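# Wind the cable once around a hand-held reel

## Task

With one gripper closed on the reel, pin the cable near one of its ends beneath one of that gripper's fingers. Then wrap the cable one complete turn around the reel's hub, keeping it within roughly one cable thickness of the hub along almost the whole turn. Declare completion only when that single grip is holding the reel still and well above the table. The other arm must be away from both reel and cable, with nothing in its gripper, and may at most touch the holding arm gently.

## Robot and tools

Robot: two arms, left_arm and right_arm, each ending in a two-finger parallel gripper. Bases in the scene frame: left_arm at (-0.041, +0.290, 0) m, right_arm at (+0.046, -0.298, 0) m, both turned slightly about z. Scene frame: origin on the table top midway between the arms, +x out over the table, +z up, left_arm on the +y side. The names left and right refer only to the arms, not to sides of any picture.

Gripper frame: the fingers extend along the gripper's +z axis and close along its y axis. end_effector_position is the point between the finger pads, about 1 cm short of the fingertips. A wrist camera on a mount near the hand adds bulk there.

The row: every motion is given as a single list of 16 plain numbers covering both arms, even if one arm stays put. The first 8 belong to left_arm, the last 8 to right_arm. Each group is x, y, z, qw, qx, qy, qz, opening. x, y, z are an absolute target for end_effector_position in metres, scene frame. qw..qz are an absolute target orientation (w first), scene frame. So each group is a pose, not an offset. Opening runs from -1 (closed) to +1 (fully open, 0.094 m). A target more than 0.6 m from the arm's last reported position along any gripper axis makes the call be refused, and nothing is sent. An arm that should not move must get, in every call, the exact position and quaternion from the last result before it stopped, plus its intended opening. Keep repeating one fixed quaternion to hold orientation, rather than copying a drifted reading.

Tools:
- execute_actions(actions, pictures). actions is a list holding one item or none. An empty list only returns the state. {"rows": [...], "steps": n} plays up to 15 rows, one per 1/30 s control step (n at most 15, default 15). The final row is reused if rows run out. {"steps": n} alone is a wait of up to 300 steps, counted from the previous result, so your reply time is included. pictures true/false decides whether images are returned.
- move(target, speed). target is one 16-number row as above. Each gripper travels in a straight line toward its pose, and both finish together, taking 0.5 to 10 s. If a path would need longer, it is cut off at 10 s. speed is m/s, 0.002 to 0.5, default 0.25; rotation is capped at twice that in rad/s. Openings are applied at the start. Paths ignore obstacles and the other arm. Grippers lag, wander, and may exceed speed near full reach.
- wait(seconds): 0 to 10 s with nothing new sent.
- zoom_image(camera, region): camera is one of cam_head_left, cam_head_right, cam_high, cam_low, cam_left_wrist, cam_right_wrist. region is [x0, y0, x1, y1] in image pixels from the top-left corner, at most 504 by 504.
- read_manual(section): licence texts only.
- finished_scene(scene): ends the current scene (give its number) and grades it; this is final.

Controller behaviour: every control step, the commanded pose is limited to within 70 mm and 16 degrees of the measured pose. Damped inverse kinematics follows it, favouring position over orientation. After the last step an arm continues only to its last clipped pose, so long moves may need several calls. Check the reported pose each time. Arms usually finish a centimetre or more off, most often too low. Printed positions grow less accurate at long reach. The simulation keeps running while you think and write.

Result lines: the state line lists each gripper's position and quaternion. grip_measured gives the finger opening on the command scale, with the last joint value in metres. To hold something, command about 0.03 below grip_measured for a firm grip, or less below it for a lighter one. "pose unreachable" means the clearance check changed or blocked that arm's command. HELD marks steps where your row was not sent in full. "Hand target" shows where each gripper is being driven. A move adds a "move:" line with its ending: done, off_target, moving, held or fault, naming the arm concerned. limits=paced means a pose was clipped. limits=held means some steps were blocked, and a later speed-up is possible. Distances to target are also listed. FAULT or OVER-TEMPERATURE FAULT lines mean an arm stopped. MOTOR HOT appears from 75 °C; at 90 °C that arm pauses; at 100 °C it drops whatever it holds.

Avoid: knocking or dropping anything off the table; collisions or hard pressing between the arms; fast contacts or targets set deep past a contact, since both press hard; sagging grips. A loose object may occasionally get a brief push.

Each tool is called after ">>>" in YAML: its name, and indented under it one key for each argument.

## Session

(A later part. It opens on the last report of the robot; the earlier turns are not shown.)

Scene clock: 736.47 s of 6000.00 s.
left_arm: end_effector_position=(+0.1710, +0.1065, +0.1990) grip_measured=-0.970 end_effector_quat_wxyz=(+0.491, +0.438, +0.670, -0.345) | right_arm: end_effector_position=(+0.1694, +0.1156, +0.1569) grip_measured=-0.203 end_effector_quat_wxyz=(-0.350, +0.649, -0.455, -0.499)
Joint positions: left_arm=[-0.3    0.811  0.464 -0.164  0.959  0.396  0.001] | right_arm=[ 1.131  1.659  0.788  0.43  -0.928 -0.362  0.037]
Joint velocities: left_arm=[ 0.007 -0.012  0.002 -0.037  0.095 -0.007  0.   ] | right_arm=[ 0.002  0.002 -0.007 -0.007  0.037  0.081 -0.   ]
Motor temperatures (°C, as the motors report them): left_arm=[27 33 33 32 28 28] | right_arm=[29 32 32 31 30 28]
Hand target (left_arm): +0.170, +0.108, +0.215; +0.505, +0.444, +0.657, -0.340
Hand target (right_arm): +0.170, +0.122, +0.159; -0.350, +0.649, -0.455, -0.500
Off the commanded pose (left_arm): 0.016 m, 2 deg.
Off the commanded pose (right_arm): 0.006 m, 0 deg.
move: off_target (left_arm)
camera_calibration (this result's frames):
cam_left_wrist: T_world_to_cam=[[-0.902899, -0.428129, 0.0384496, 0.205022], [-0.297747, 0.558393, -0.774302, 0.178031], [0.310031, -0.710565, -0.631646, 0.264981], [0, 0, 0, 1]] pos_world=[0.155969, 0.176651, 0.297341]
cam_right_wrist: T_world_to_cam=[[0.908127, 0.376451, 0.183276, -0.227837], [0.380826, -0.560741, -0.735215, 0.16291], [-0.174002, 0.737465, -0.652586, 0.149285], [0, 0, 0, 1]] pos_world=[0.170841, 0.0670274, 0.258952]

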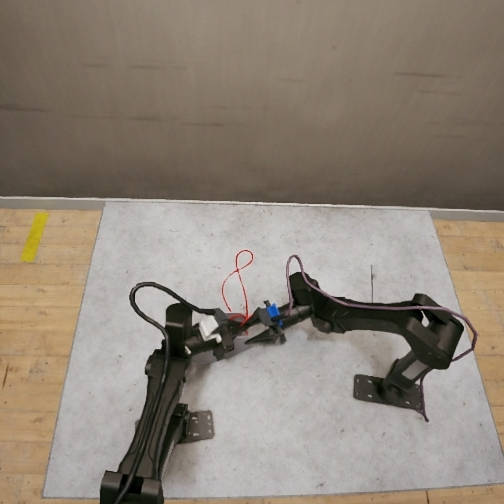

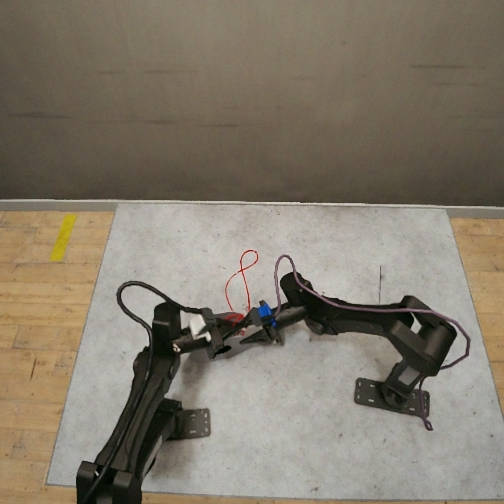

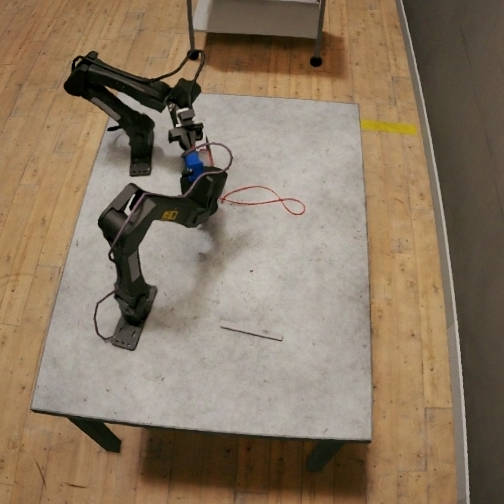

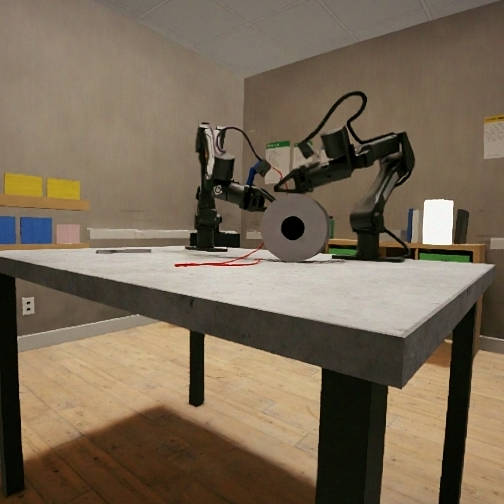

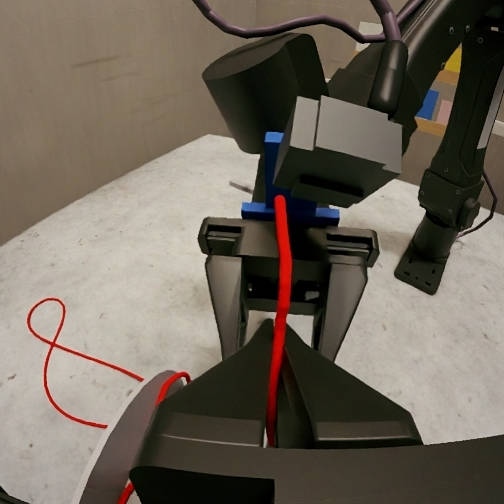

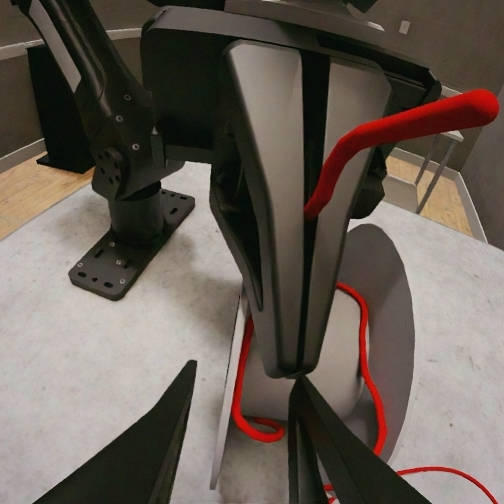

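>>> move:
  target: [0.168,0.11,0.24,0.505,0.444,0.658,-0.341,-1,0.166,0.138,0.154,0.35,-0.65,0.455,0.5,-0.2]
  speed: 0.025

>>> move:
  target: [0.168,0.11,0.24,0.505,0.444,0.658,-0.341,-1,0.163,0.137,0.154,0.35,-0.65,0.455,0.5,-1]

Scene clock: 743.27 s of 6000.00 s.
left_arm: end_effector_position=(+0.1699, +0.1081, +0.2245) grip_measured=-0.970 end_effector_quat_wxyz=(+0.491, +0.439, +0.669, -0.345) | right_arm: end_effector_position=(+0.1661, +0.1316, +0.1531) grip_measured=-0.203 end_effector_quat_wxyz=(-0.350, +0.649, -0.455, -0.499)
Joint positions: left_arm=[-0.29   0.799  0.563 -0.281  0.97   0.406  0.001] | right_arm=[ 1.169  1.709  0.821  0.466 -0.893 -0.337  0.037]
Joint velocities: left_arm=[-0.012 -0.002  0.012 -0.007 -0.037 -0.007  0.001] | right_arm=[-0.007  0.017 -0.002 -0.022  0.037 -0.022 -0.001]
Motor temperatures (°C, as the motors report them): left_arm=[27 33 34 32 28 28] | right_arm=[29 32 32 31 30 28]
Hand target (left_arm): +0.168, +0.110, +0.240; +0.505, +0.444, +0.657, -0.341
Hand target (right_arm): +0.166, +0.138, +0.155; -0.350, +0.649, -0.454, -0.500
Off the commanded pose (left_arm): 0.016 m, 2 deg.
Off the commanded pose (right_arm): 0.007 m, 0 deg.
move: off_target (left_arm)
camera_calibration (this result's frames):
cam_left_wrist: T_world_to_cam=[[-0.903965, -0.425923, 0.0378972, 0.203748], [-0.29554, 0.558266, -0.775239, 0.196431], [0.309036, -0.711989, -0.630531, 0.282622], [0, 0, 0, 1]] pos_world=[0.154894, 0.178344, 0.322761]
cam_right_wrist: T_world_to_cam=[[0.908224, 0.376196, 0.183321, -0.23009], [0.380884, -0.561606, -0.734524, 0.170276], [-0.173371, 0.736936, -0.653351, 0.134534], [0, 0, 0, 1]] pos_world=[0.167442, 0.0830439, 0.255151]

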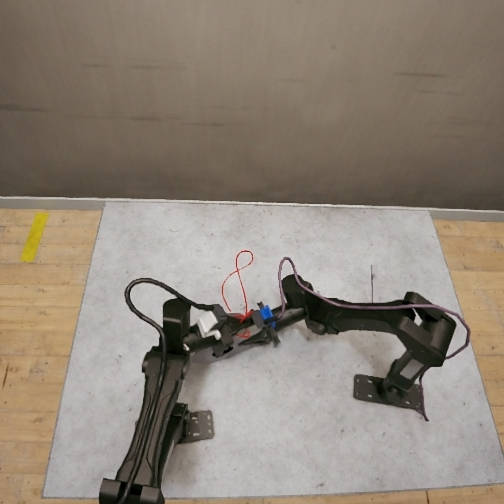

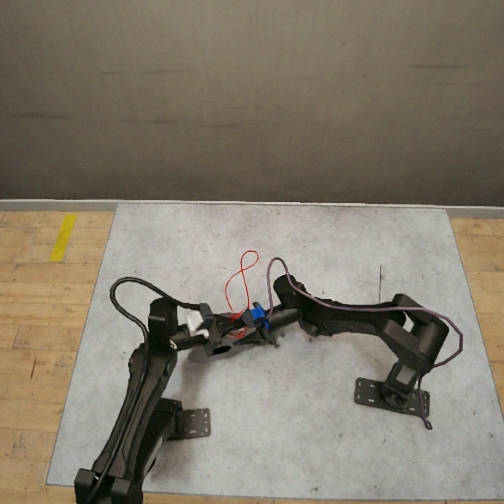

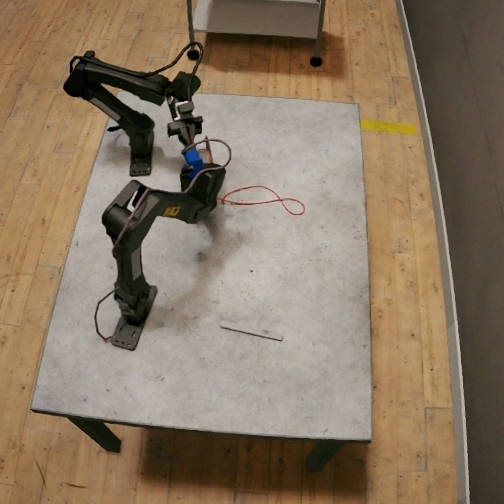

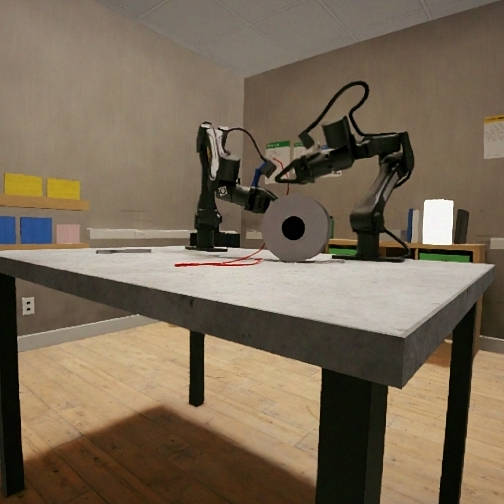

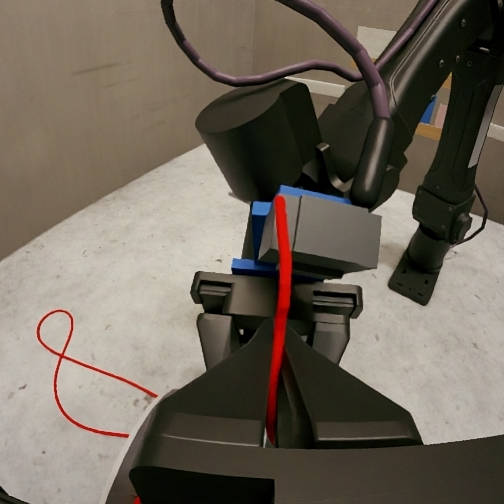

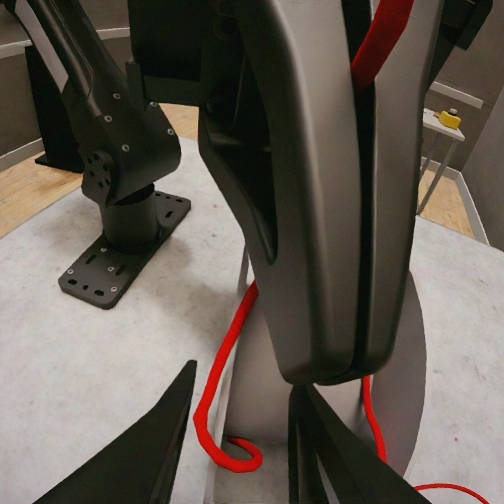

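Scene clock: 743.97 s of 6000.00 s.
left_arm: end_effector_position=(+0.1698, +0.1082, +0.2241) grip_measured=-0.970 end_effector_quat_wxyz=(+0.491, +0.439, +0.669, -0.345) | right_arm: end_effector_position=(+0.1660, +0.1332, +0.1538) grip_measured=-0.926 end_effector_quat_wxyz=(-0.356, +0.650, -0.453, -0.495)
Joint positions: left_arm=[-0.29   0.799  0.563 -0.283  0.97   0.408  0.001] | right_arm=[ 1.174  1.709  0.821  0.474 -0.882 -0.341  0.003]
Joint velocities: left_arm=[ 0.012  0.002  0.002  0.051 -0.051  0.022 -0.   ] | right_arm=[-0.012 -0.012 -0.002 -0.095 -0.051 -0.022 -0.   ]
Motor temperatures (°C, as the motors report them): left_arm=[27 33 34 32 28 28] | right_arm=[29 32 32 31 30 28]
Hand target (left_arm): +0.168, +0.110, +0.240; +0.505, +0.444, +0.658, -0.340
Hand target (right_arm): +0.163, +0.137, +0.154; -0.350, +0.649, -0.454, -0.500
Off the commanded pose (left_arm): 0.016 m, 2 deg.
Off the commanded pose (right_arm): 0.005 m, 1 deg.
move: off_target (left_arm)
camera_calibration (this result's frames):
cam_left_wrist: T_world_to_cam=[[-0.903891, -0.426094, 0.0377456, 0.203766], [-0.295998, 0.559321, -0.774303, 0.195802], [0.308814, -0.711058, -0.631689, 0.282659], [0, 0, 0, 1]] pos_world=[0.15485, 0.178294, 0.322472]
cam_right_wrist: T_world_to_cam=[[0.907493, 0.371369, 0.196323, -0.232013], [0.387369, -0.559054, -0.733078, 0.17015], [-0.162487, 0.741312, -0.651194, 0.131081], [0, 0, 0, 1]] pos_world=[0.165938, 0.0841133, 0.255642]

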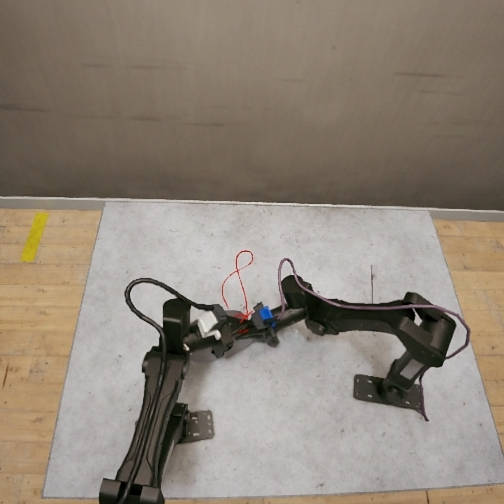

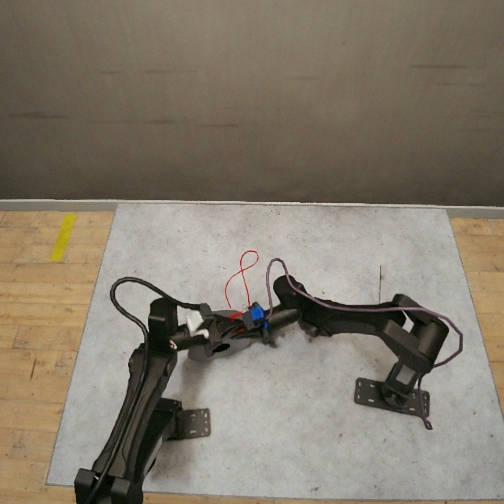

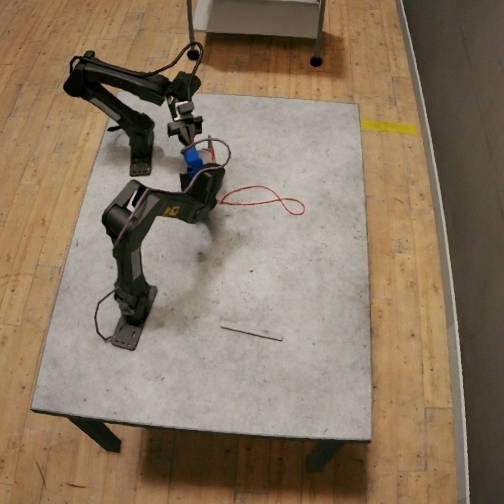

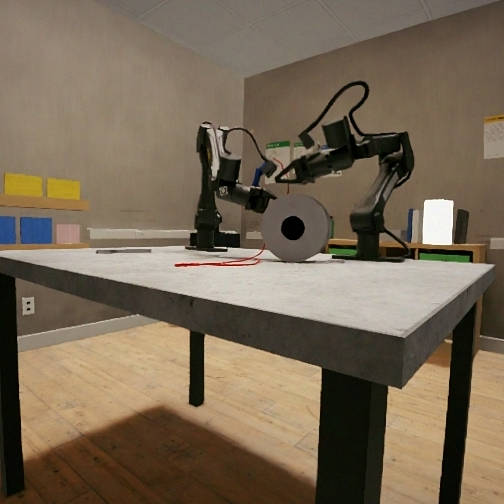

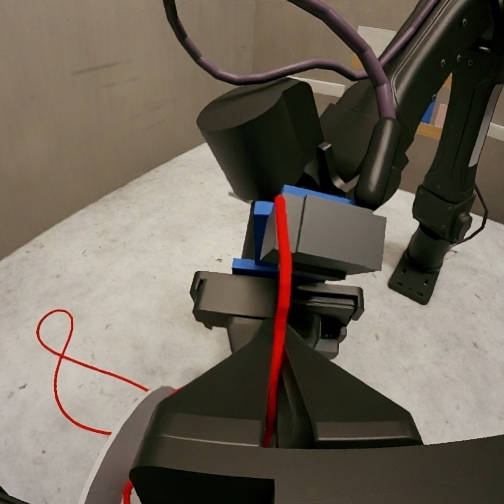

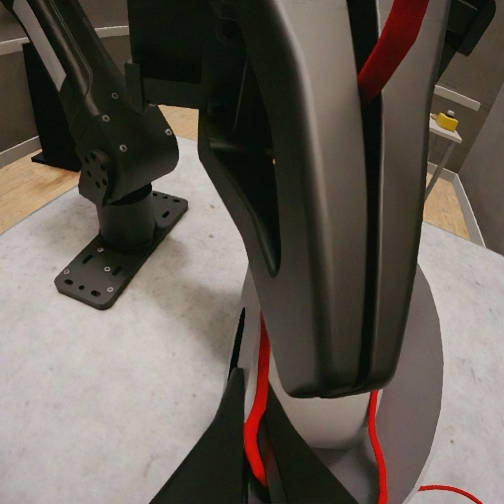

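Trapped deeper. Release left and see.

>>> move:
  target: [0.168,0.11,0.24,0.505,0.444,0.658,-0.341,-0.3,0.163,0.137,0.154,0.35,-0.65,0.455,0.5,-1]

>>> move:
  target: [0.14,0.25,0.27,0.505,0.444,0.658,-0.341,-0.3,0.163,0.137,0.154,0.35,-0.65,0.455,0.5,-1]
  speed: 0.12

>>> move:
  target: [0.14,0.25,0.27,0.505,0.444,0.658,-0.341,-0.3,0.29,-0.03,0.43,0.33,-0.66,0.49,0.46,-1]
  speed: 0.07

Scene clock: 747.93 s of 6000.00 s.
left_arm: end_effector_position=(+0.1695, +0.1081, +0.2239) grip_measured=-0.303 end_effector_quat_wxyz=(+0.490, +0.439, +0.669, -0.346) | right_arm: end_effector_position=(+0.1656, +0.1334, +0.1539) grip_measured=-0.926 end_effector_quat_wxyz=(-0.355, +0.650, -0.454, -0.496)
Joint positions: left_arm=[-0.29   0.799  0.563 -0.285  0.971  0.408  0.033] | right_arm=[ 1.176  1.709  0.821  0.474 -0.881 -0.338  0.003]
Joint velocities: left_arm=[-0.002  0.012 -0.012  0.051 -0.037  0.051  0.001] | right_arm=[-0.042 -0.012  0.002  0.051 -0.095  0.051 -0.   ]
Motor temperatures (°C, as the motors report them): left_arm=[27 33 34 32 28 28] | right_arm=[29 32 32 32 30 28]
Hand target (left_arm): +0.168, +0.110, +0.240; +0.505, +0.444, +0.657, -0.341
Hand target (right_arm): +0.163, +0.137, +0.154; -0.350, +0.649, -0.455, -0.500
Off the commanded pose (left_arm): 0.016 m, 2 deg.
Off the commanded pose (right_arm): 0.004 m, 1 deg.
move: off_target (left_arm)
camera_calibration (this result's frames):
cam_left_wrist: T_world_to_cam=[[-0.904238, -0.425186, 0.0396396, 0.202991], [-0.29697, 0.559416, -0.773862, 0.195644], [0.30686, -0.711527, -0.632113, 0.283064], [0, 0, 0, 1]] pos_world=[0.154791, 0.17827, 0.322283]
cam_right_wrist: T_world_to_cam=[[0.907965, 0.371292, 0.194273, -0.231521], [0.385794, -0.559667, -0.733441, 0.170809], [-0.163593, 0.740888, -0.6514, 0.131167], [0, 0, 0, 1]] pos_world=[0.165774, 0.0843783, 0.255699]

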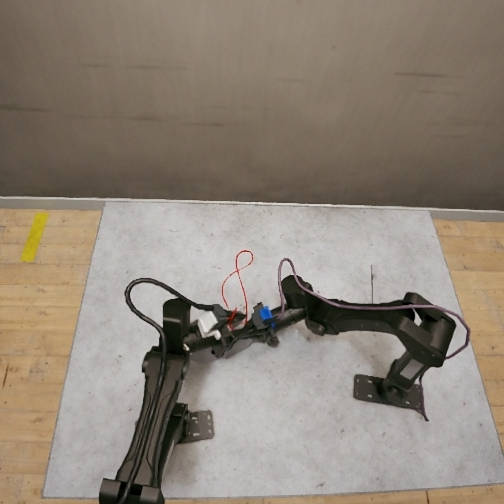

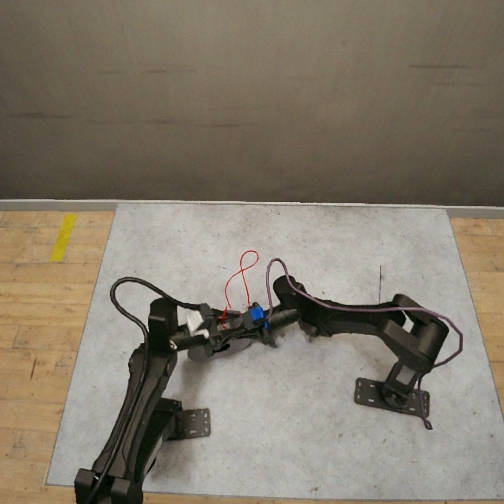

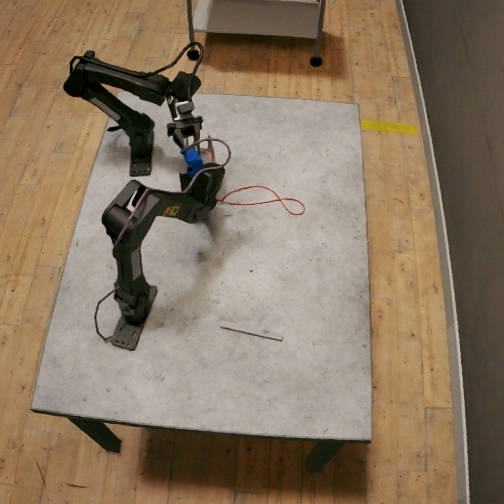

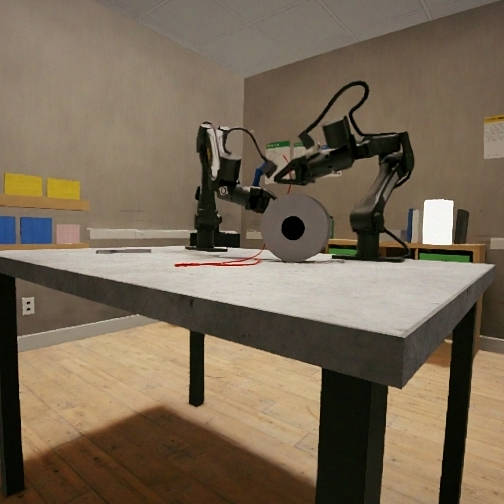

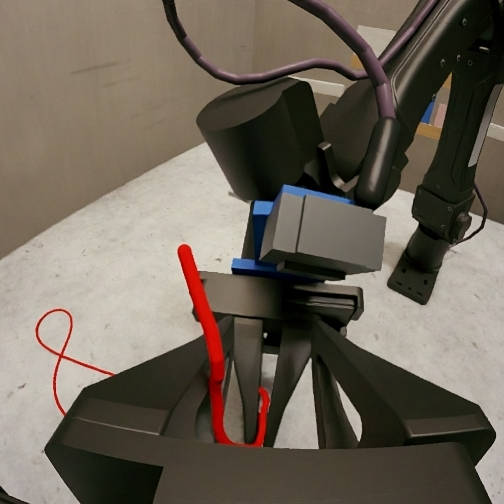

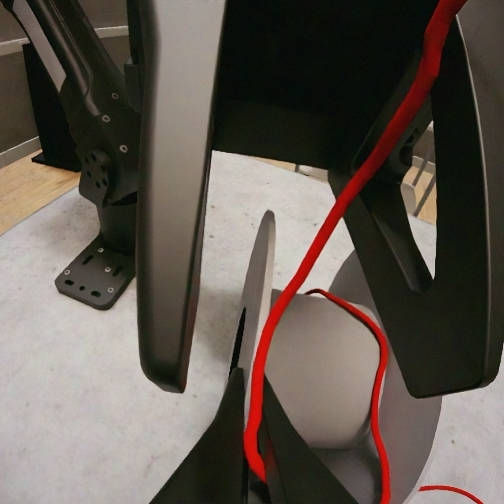

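Scene clock: 750.60 s of 6000.00 s.
left_arm: end_effector_position=(+0.1443, +0.2514, +0.2640) grip_measured=-0.303 end_effector_quat_wxyz=(+0.506, +0.367, +0.769, -0.135) | right_arm: end_effector_position=(+0.1656, +0.1334, +0.1539) grip_measured=-0.926 end_effector_quat_wxyz=(-0.355, +0.650, -0.454, -0.496)
Joint positions: left_arm=[ 0.65   0.853  1.005 -1.556  1.095  1.57   0.033] | right_arm=[ 1.176  1.709  0.821  0.474 -0.881 -0.339  0.003]
Joint velocities: left_arm=[-0.007  0.002  0.022  0.037 -0.051  0.007 -0.   ] | right_arm=[-0.022  0.007 -0.012 -0.007 -0.095  0.022 -0.   ]
Motor temperatures (°C, as the motors report them): left_arm=[27 33 34 32 28 28] | right_arm=[29 32 32 32 30 28]
Hand target (left_arm): +0.146, +0.250, +0.271; +0.505, +0.369, +0.767, -0.142
Hand target (right_arm): +0.163, +0.137, +0.154; -0.350, +0.649, -0.454, -0.500
Off the commanded pose (left_arm): 0.007 m, 28 deg; orientation clipped at the last step of the last action.
Off the commanded pose (right_arm): 0.004 m, 1 deg.
joint sent to its limit (left arm) — the command would take joint 4 (wrist pitch) past its lower limit, so that joint was sent only as far as its limit.
move: off_target (left_arm); limits=paced
camera_calibration (this result's frames):
cam_left_wrist: T_world_to_cam=[[-0.661229, -0.731165, -0.16785, 0.336192], [-0.491358, 0.591186, -0.639583, 0.123673], [0.566871, -0.340437, -0.750173, 0.318492], [0, 0, 0, 1]] pos_world=[0.102524, 0.281124, 0.374453]
cam_right_wrist: T_world_to_cam=[[0.907861, 0.371356, 0.194634, -0.231568], [0.386103, -0.559539, -0.733376, 0.170731], [-0.163438, 0.740952, -0.651366, 0.131127], [0, 0, 0, 1]] pos_world=[0.165743, 0.0843658, 0.255693]

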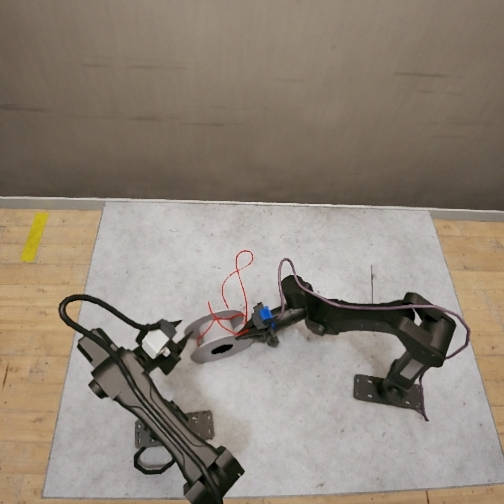

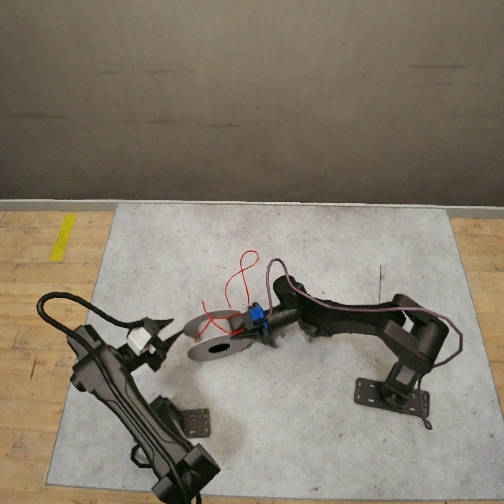

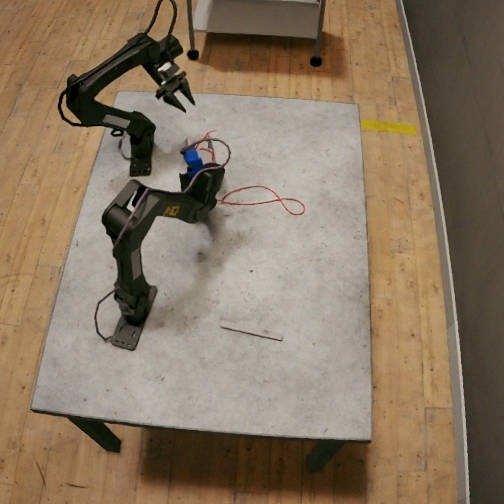

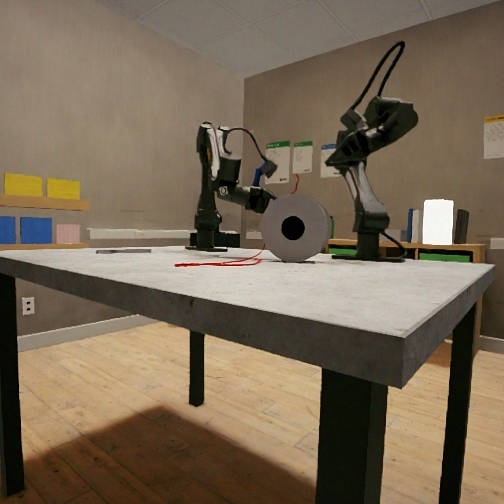

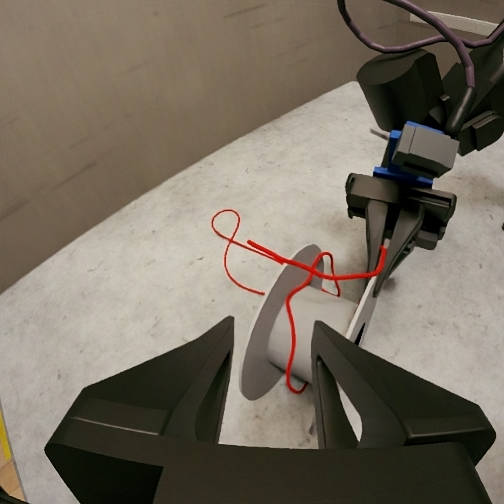

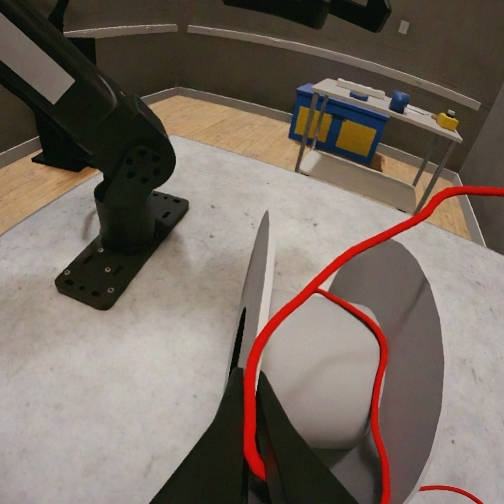

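Scene clock: 755.90 s of 6000.00 s.
left_arm: end_effector_position=(+0.1423, +0.2517, +0.2610) grip_measured=-0.303 end_effector_quat_wxyz=(+0.488, +0.367, +0.780, -0.135) | right_arm: end_effector_position=(+0.2934, -0.0324, +0.4043) grip_measured=-0.926 end_effector_quat_wxyz=(-0.364, +0.636, -0.533, -0.422)
Joint positions: left_arm=[ 0.631  0.853  1.018 -1.557  1.053  1.536  0.033] | right_arm=[ 0.545  1.74   2.168 -1.557 -1.139 -1.105  0.003]
Joint velocities: left_arm=[ 0.002 -0.012 -0.027 -0.022 -0.007 -0.095  0.001] | right_arm=[-0.002  0.012 -0.002 -0.022 -0.007 -0.022 -0.   ]
Motor temperatures (°C, as the motors report them): left_arm=[27 33 34 32 28 28] | right_arm=[29 32 32 32 31 28]
Hand target (left_arm): +0.142, +0.249, +0.269; +0.492, +0.370, +0.776, -0.136
Hand target (right_arm): +0.285, -0.033, +0.426; -0.386, +0.631, -0.507, -0.442
Off the commanded pose (left_arm): 0.009 m, 29 deg; orientation clipped at the last step of the last action.
Off the commanded pose (right_arm): 0.026 m, 8 deg.
joint sent to its limit (left arm) — the command would take joint 4 (wrist pitch) past its lower limit, so that joint was sent only as far as its limit.
joint sent to its limit (right arm) — the command would take joint 4 (wrist pitch) past its lower limit, so that joint was sent only as far as its limit.
move: off_target (left_arm, right_arm); limits=paced
camera_calibration (this result's frames):
cam_left_wrist: T_world_to_cam=[[-0.664506, -0.731335, -0.153562, 0.331363], [-0.518227, 0.599041, -0.610402, 0.114801], [0.538398, -0.326036, -0.777064, 0.324877], [0, 0, 0, 1]] pos_world=[0.104772, 0.279488, 0.37341]
cam_right_wrist: T_world_to_cam=[[0.954608, 0.229688, 0.189647, -0.351037], [0.297556, -0.706414, -0.642215, 0.196658], [-0.0135398, 0.669494, -0.742694, 0.42867], [0, 0, 0, 1]] pos_world=[0.282391, -0.0674417, 0.51124]

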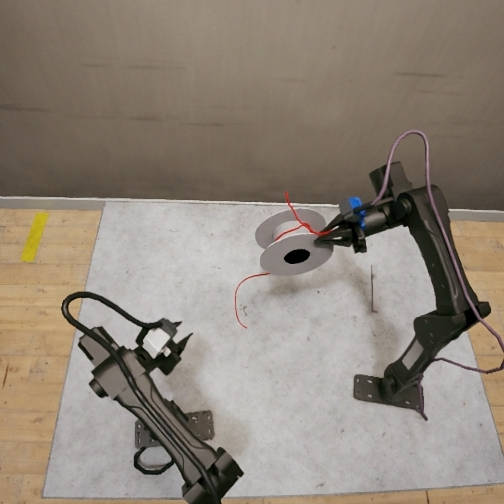

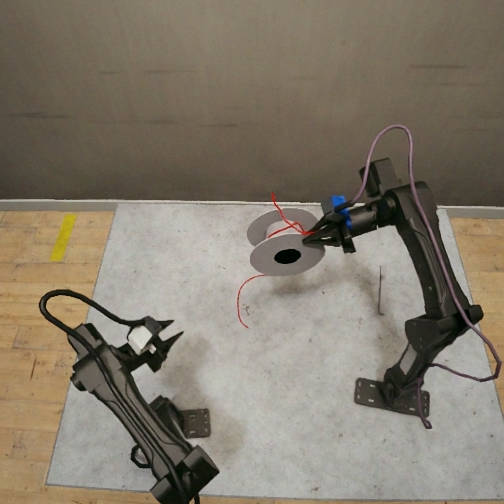

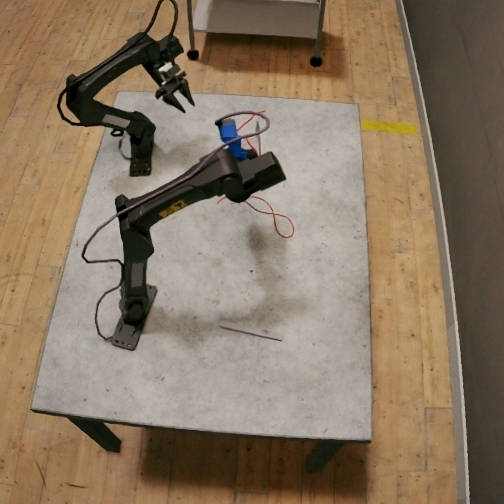

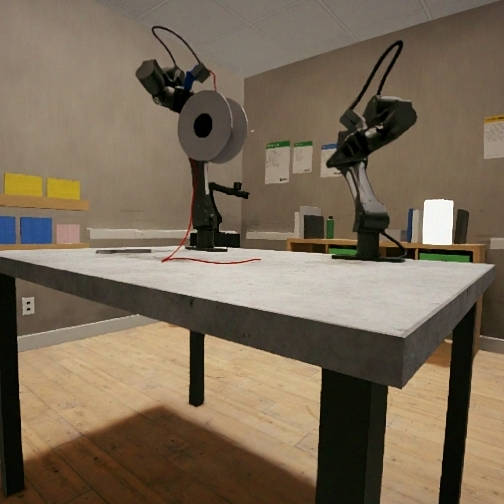

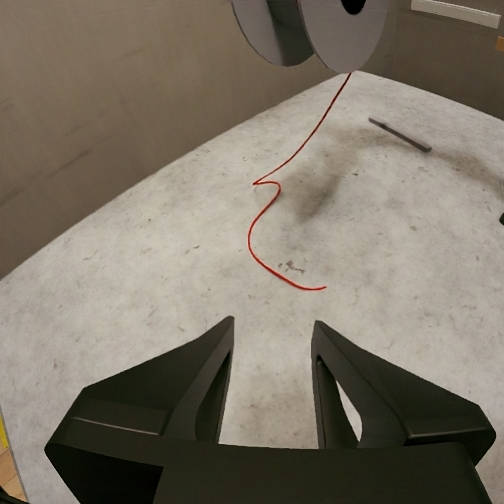

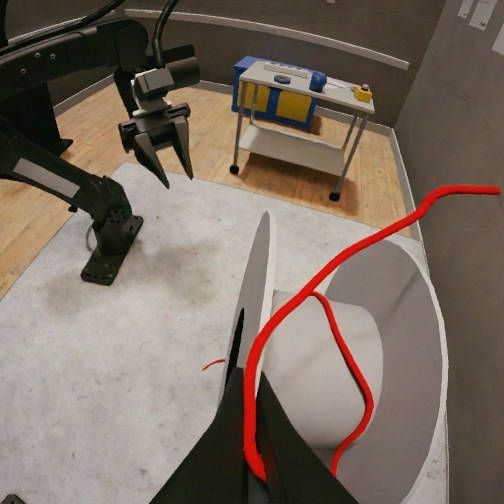

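>>> move:
  target: [0.31,0.08,0.2,0.47,0.47,0.63,-0.36,0.6,0.293,-0.032,0.42,-0.364,0.636,-0.533,-0.422,-1]
  speed: 0.2

Scene clock: 764.03 s of 6000.00 s.
left_arm: end_effector_position=(+0.3027, +0.0823, +0.1875) grip_measured=+0.597 end_effector_quat_wxyz=(+0.464, +0.473, +0.655, -0.364) | right_arm: end_effector_position=(+0.2971, -0.0351, +0.4058) grip_measured=-0.926 end_effector_quat_wxyz=(-0.361, +0.631, -0.554, -0.406)
Joint positions: left_arm=[-0.282  1.539  0.898 -0.01   1.046  0.542  0.075] | right_arm=[ 0.545  1.74   2.2   -1.557 -1.091 -1.052  0.003]
Joint velocities: left_arm=[ 0.002 -0.012 -0.007  0.081  0.007 -0.022  0.001] | right_arm=[-0.002 -0.022 -0.002 -0.037  0.051 -0.095 -0.001]
Motor temperatures (°C, as the motors report them): left_arm=[27 33 34 32 29 28] | right_arm=[29 32 32 31 31 28]
Hand target (left_arm): +0.306, +0.076, +0.197; +0.471, +0.480, +0.642, -0.369
Hand target (right_arm): +0.292, -0.033, +0.420; -0.374, +0.630, -0.535, -0.420
Off the commanded pose (left_arm): 0.015 m, 2 deg.
Off the commanded pose (right_arm): 0.015 m, 3 deg.
joint sent to its limit (right arm) — the command would take joint 4 (wrist pitch) past its lower limit, so that joint was sent only as far as its limit.
move: off_target (left_arm, right_arm)
camera_calibration (this result's frames):
cam_left_wrist: T_world_to_cam=[[-0.939703, -0.339195, 0.0436518, 0.316842], [-0.252213, 0.601142, -0.758299, 0.201583], [0.23097, -0.723585, -0.650444, 0.228263], [0, 0, 0, 1]] pos_world=[0.295858, 0.151459, 0.287502]
cam_right_wrist: T_world_to_cam=[[0.964227, 0.195982, 0.178485, -0.353745], [0.264837, -0.740881, -0.617216, 0.192992], [0.0112727, 0.642406, -0.766281, 0.432777], [0, 0, 0, 1]] pos_world=[0.2851, -0.0657073, 0.513885]

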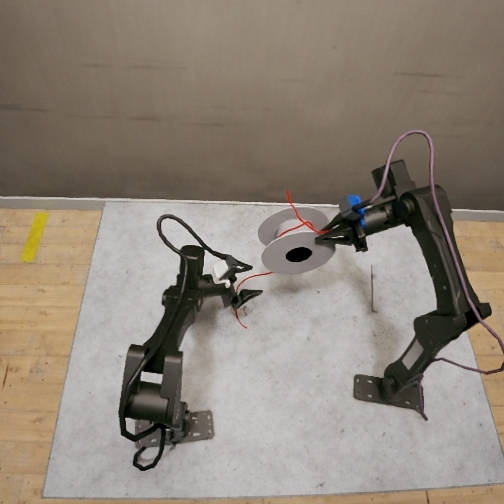

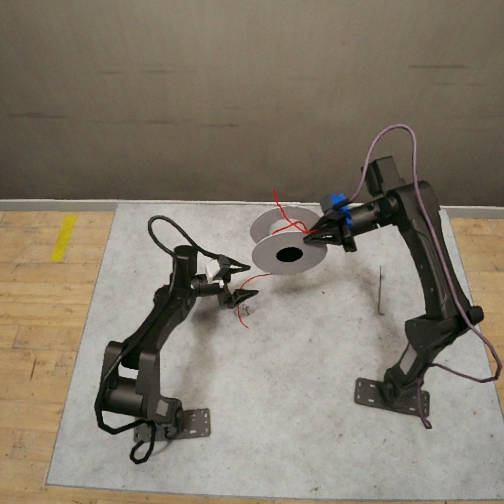

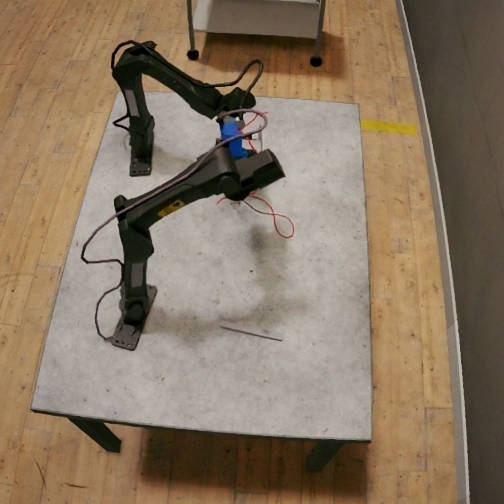

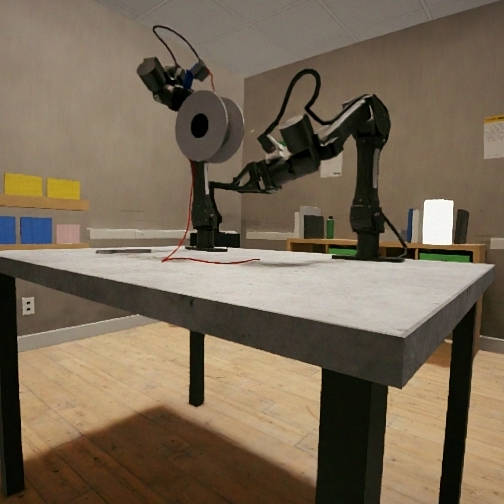

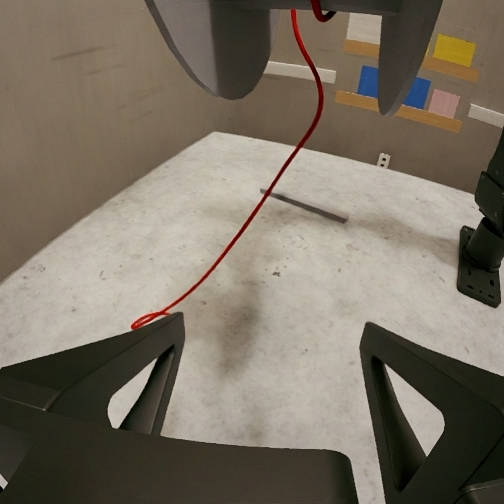

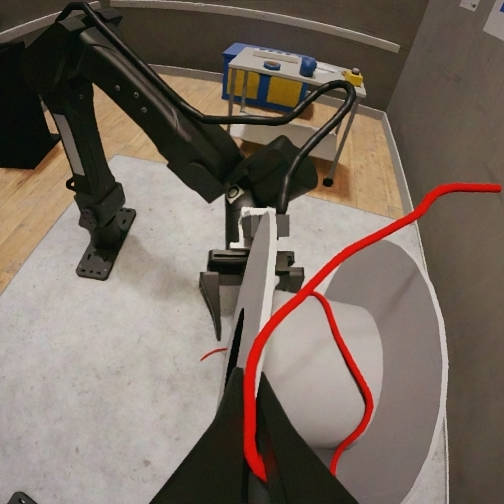

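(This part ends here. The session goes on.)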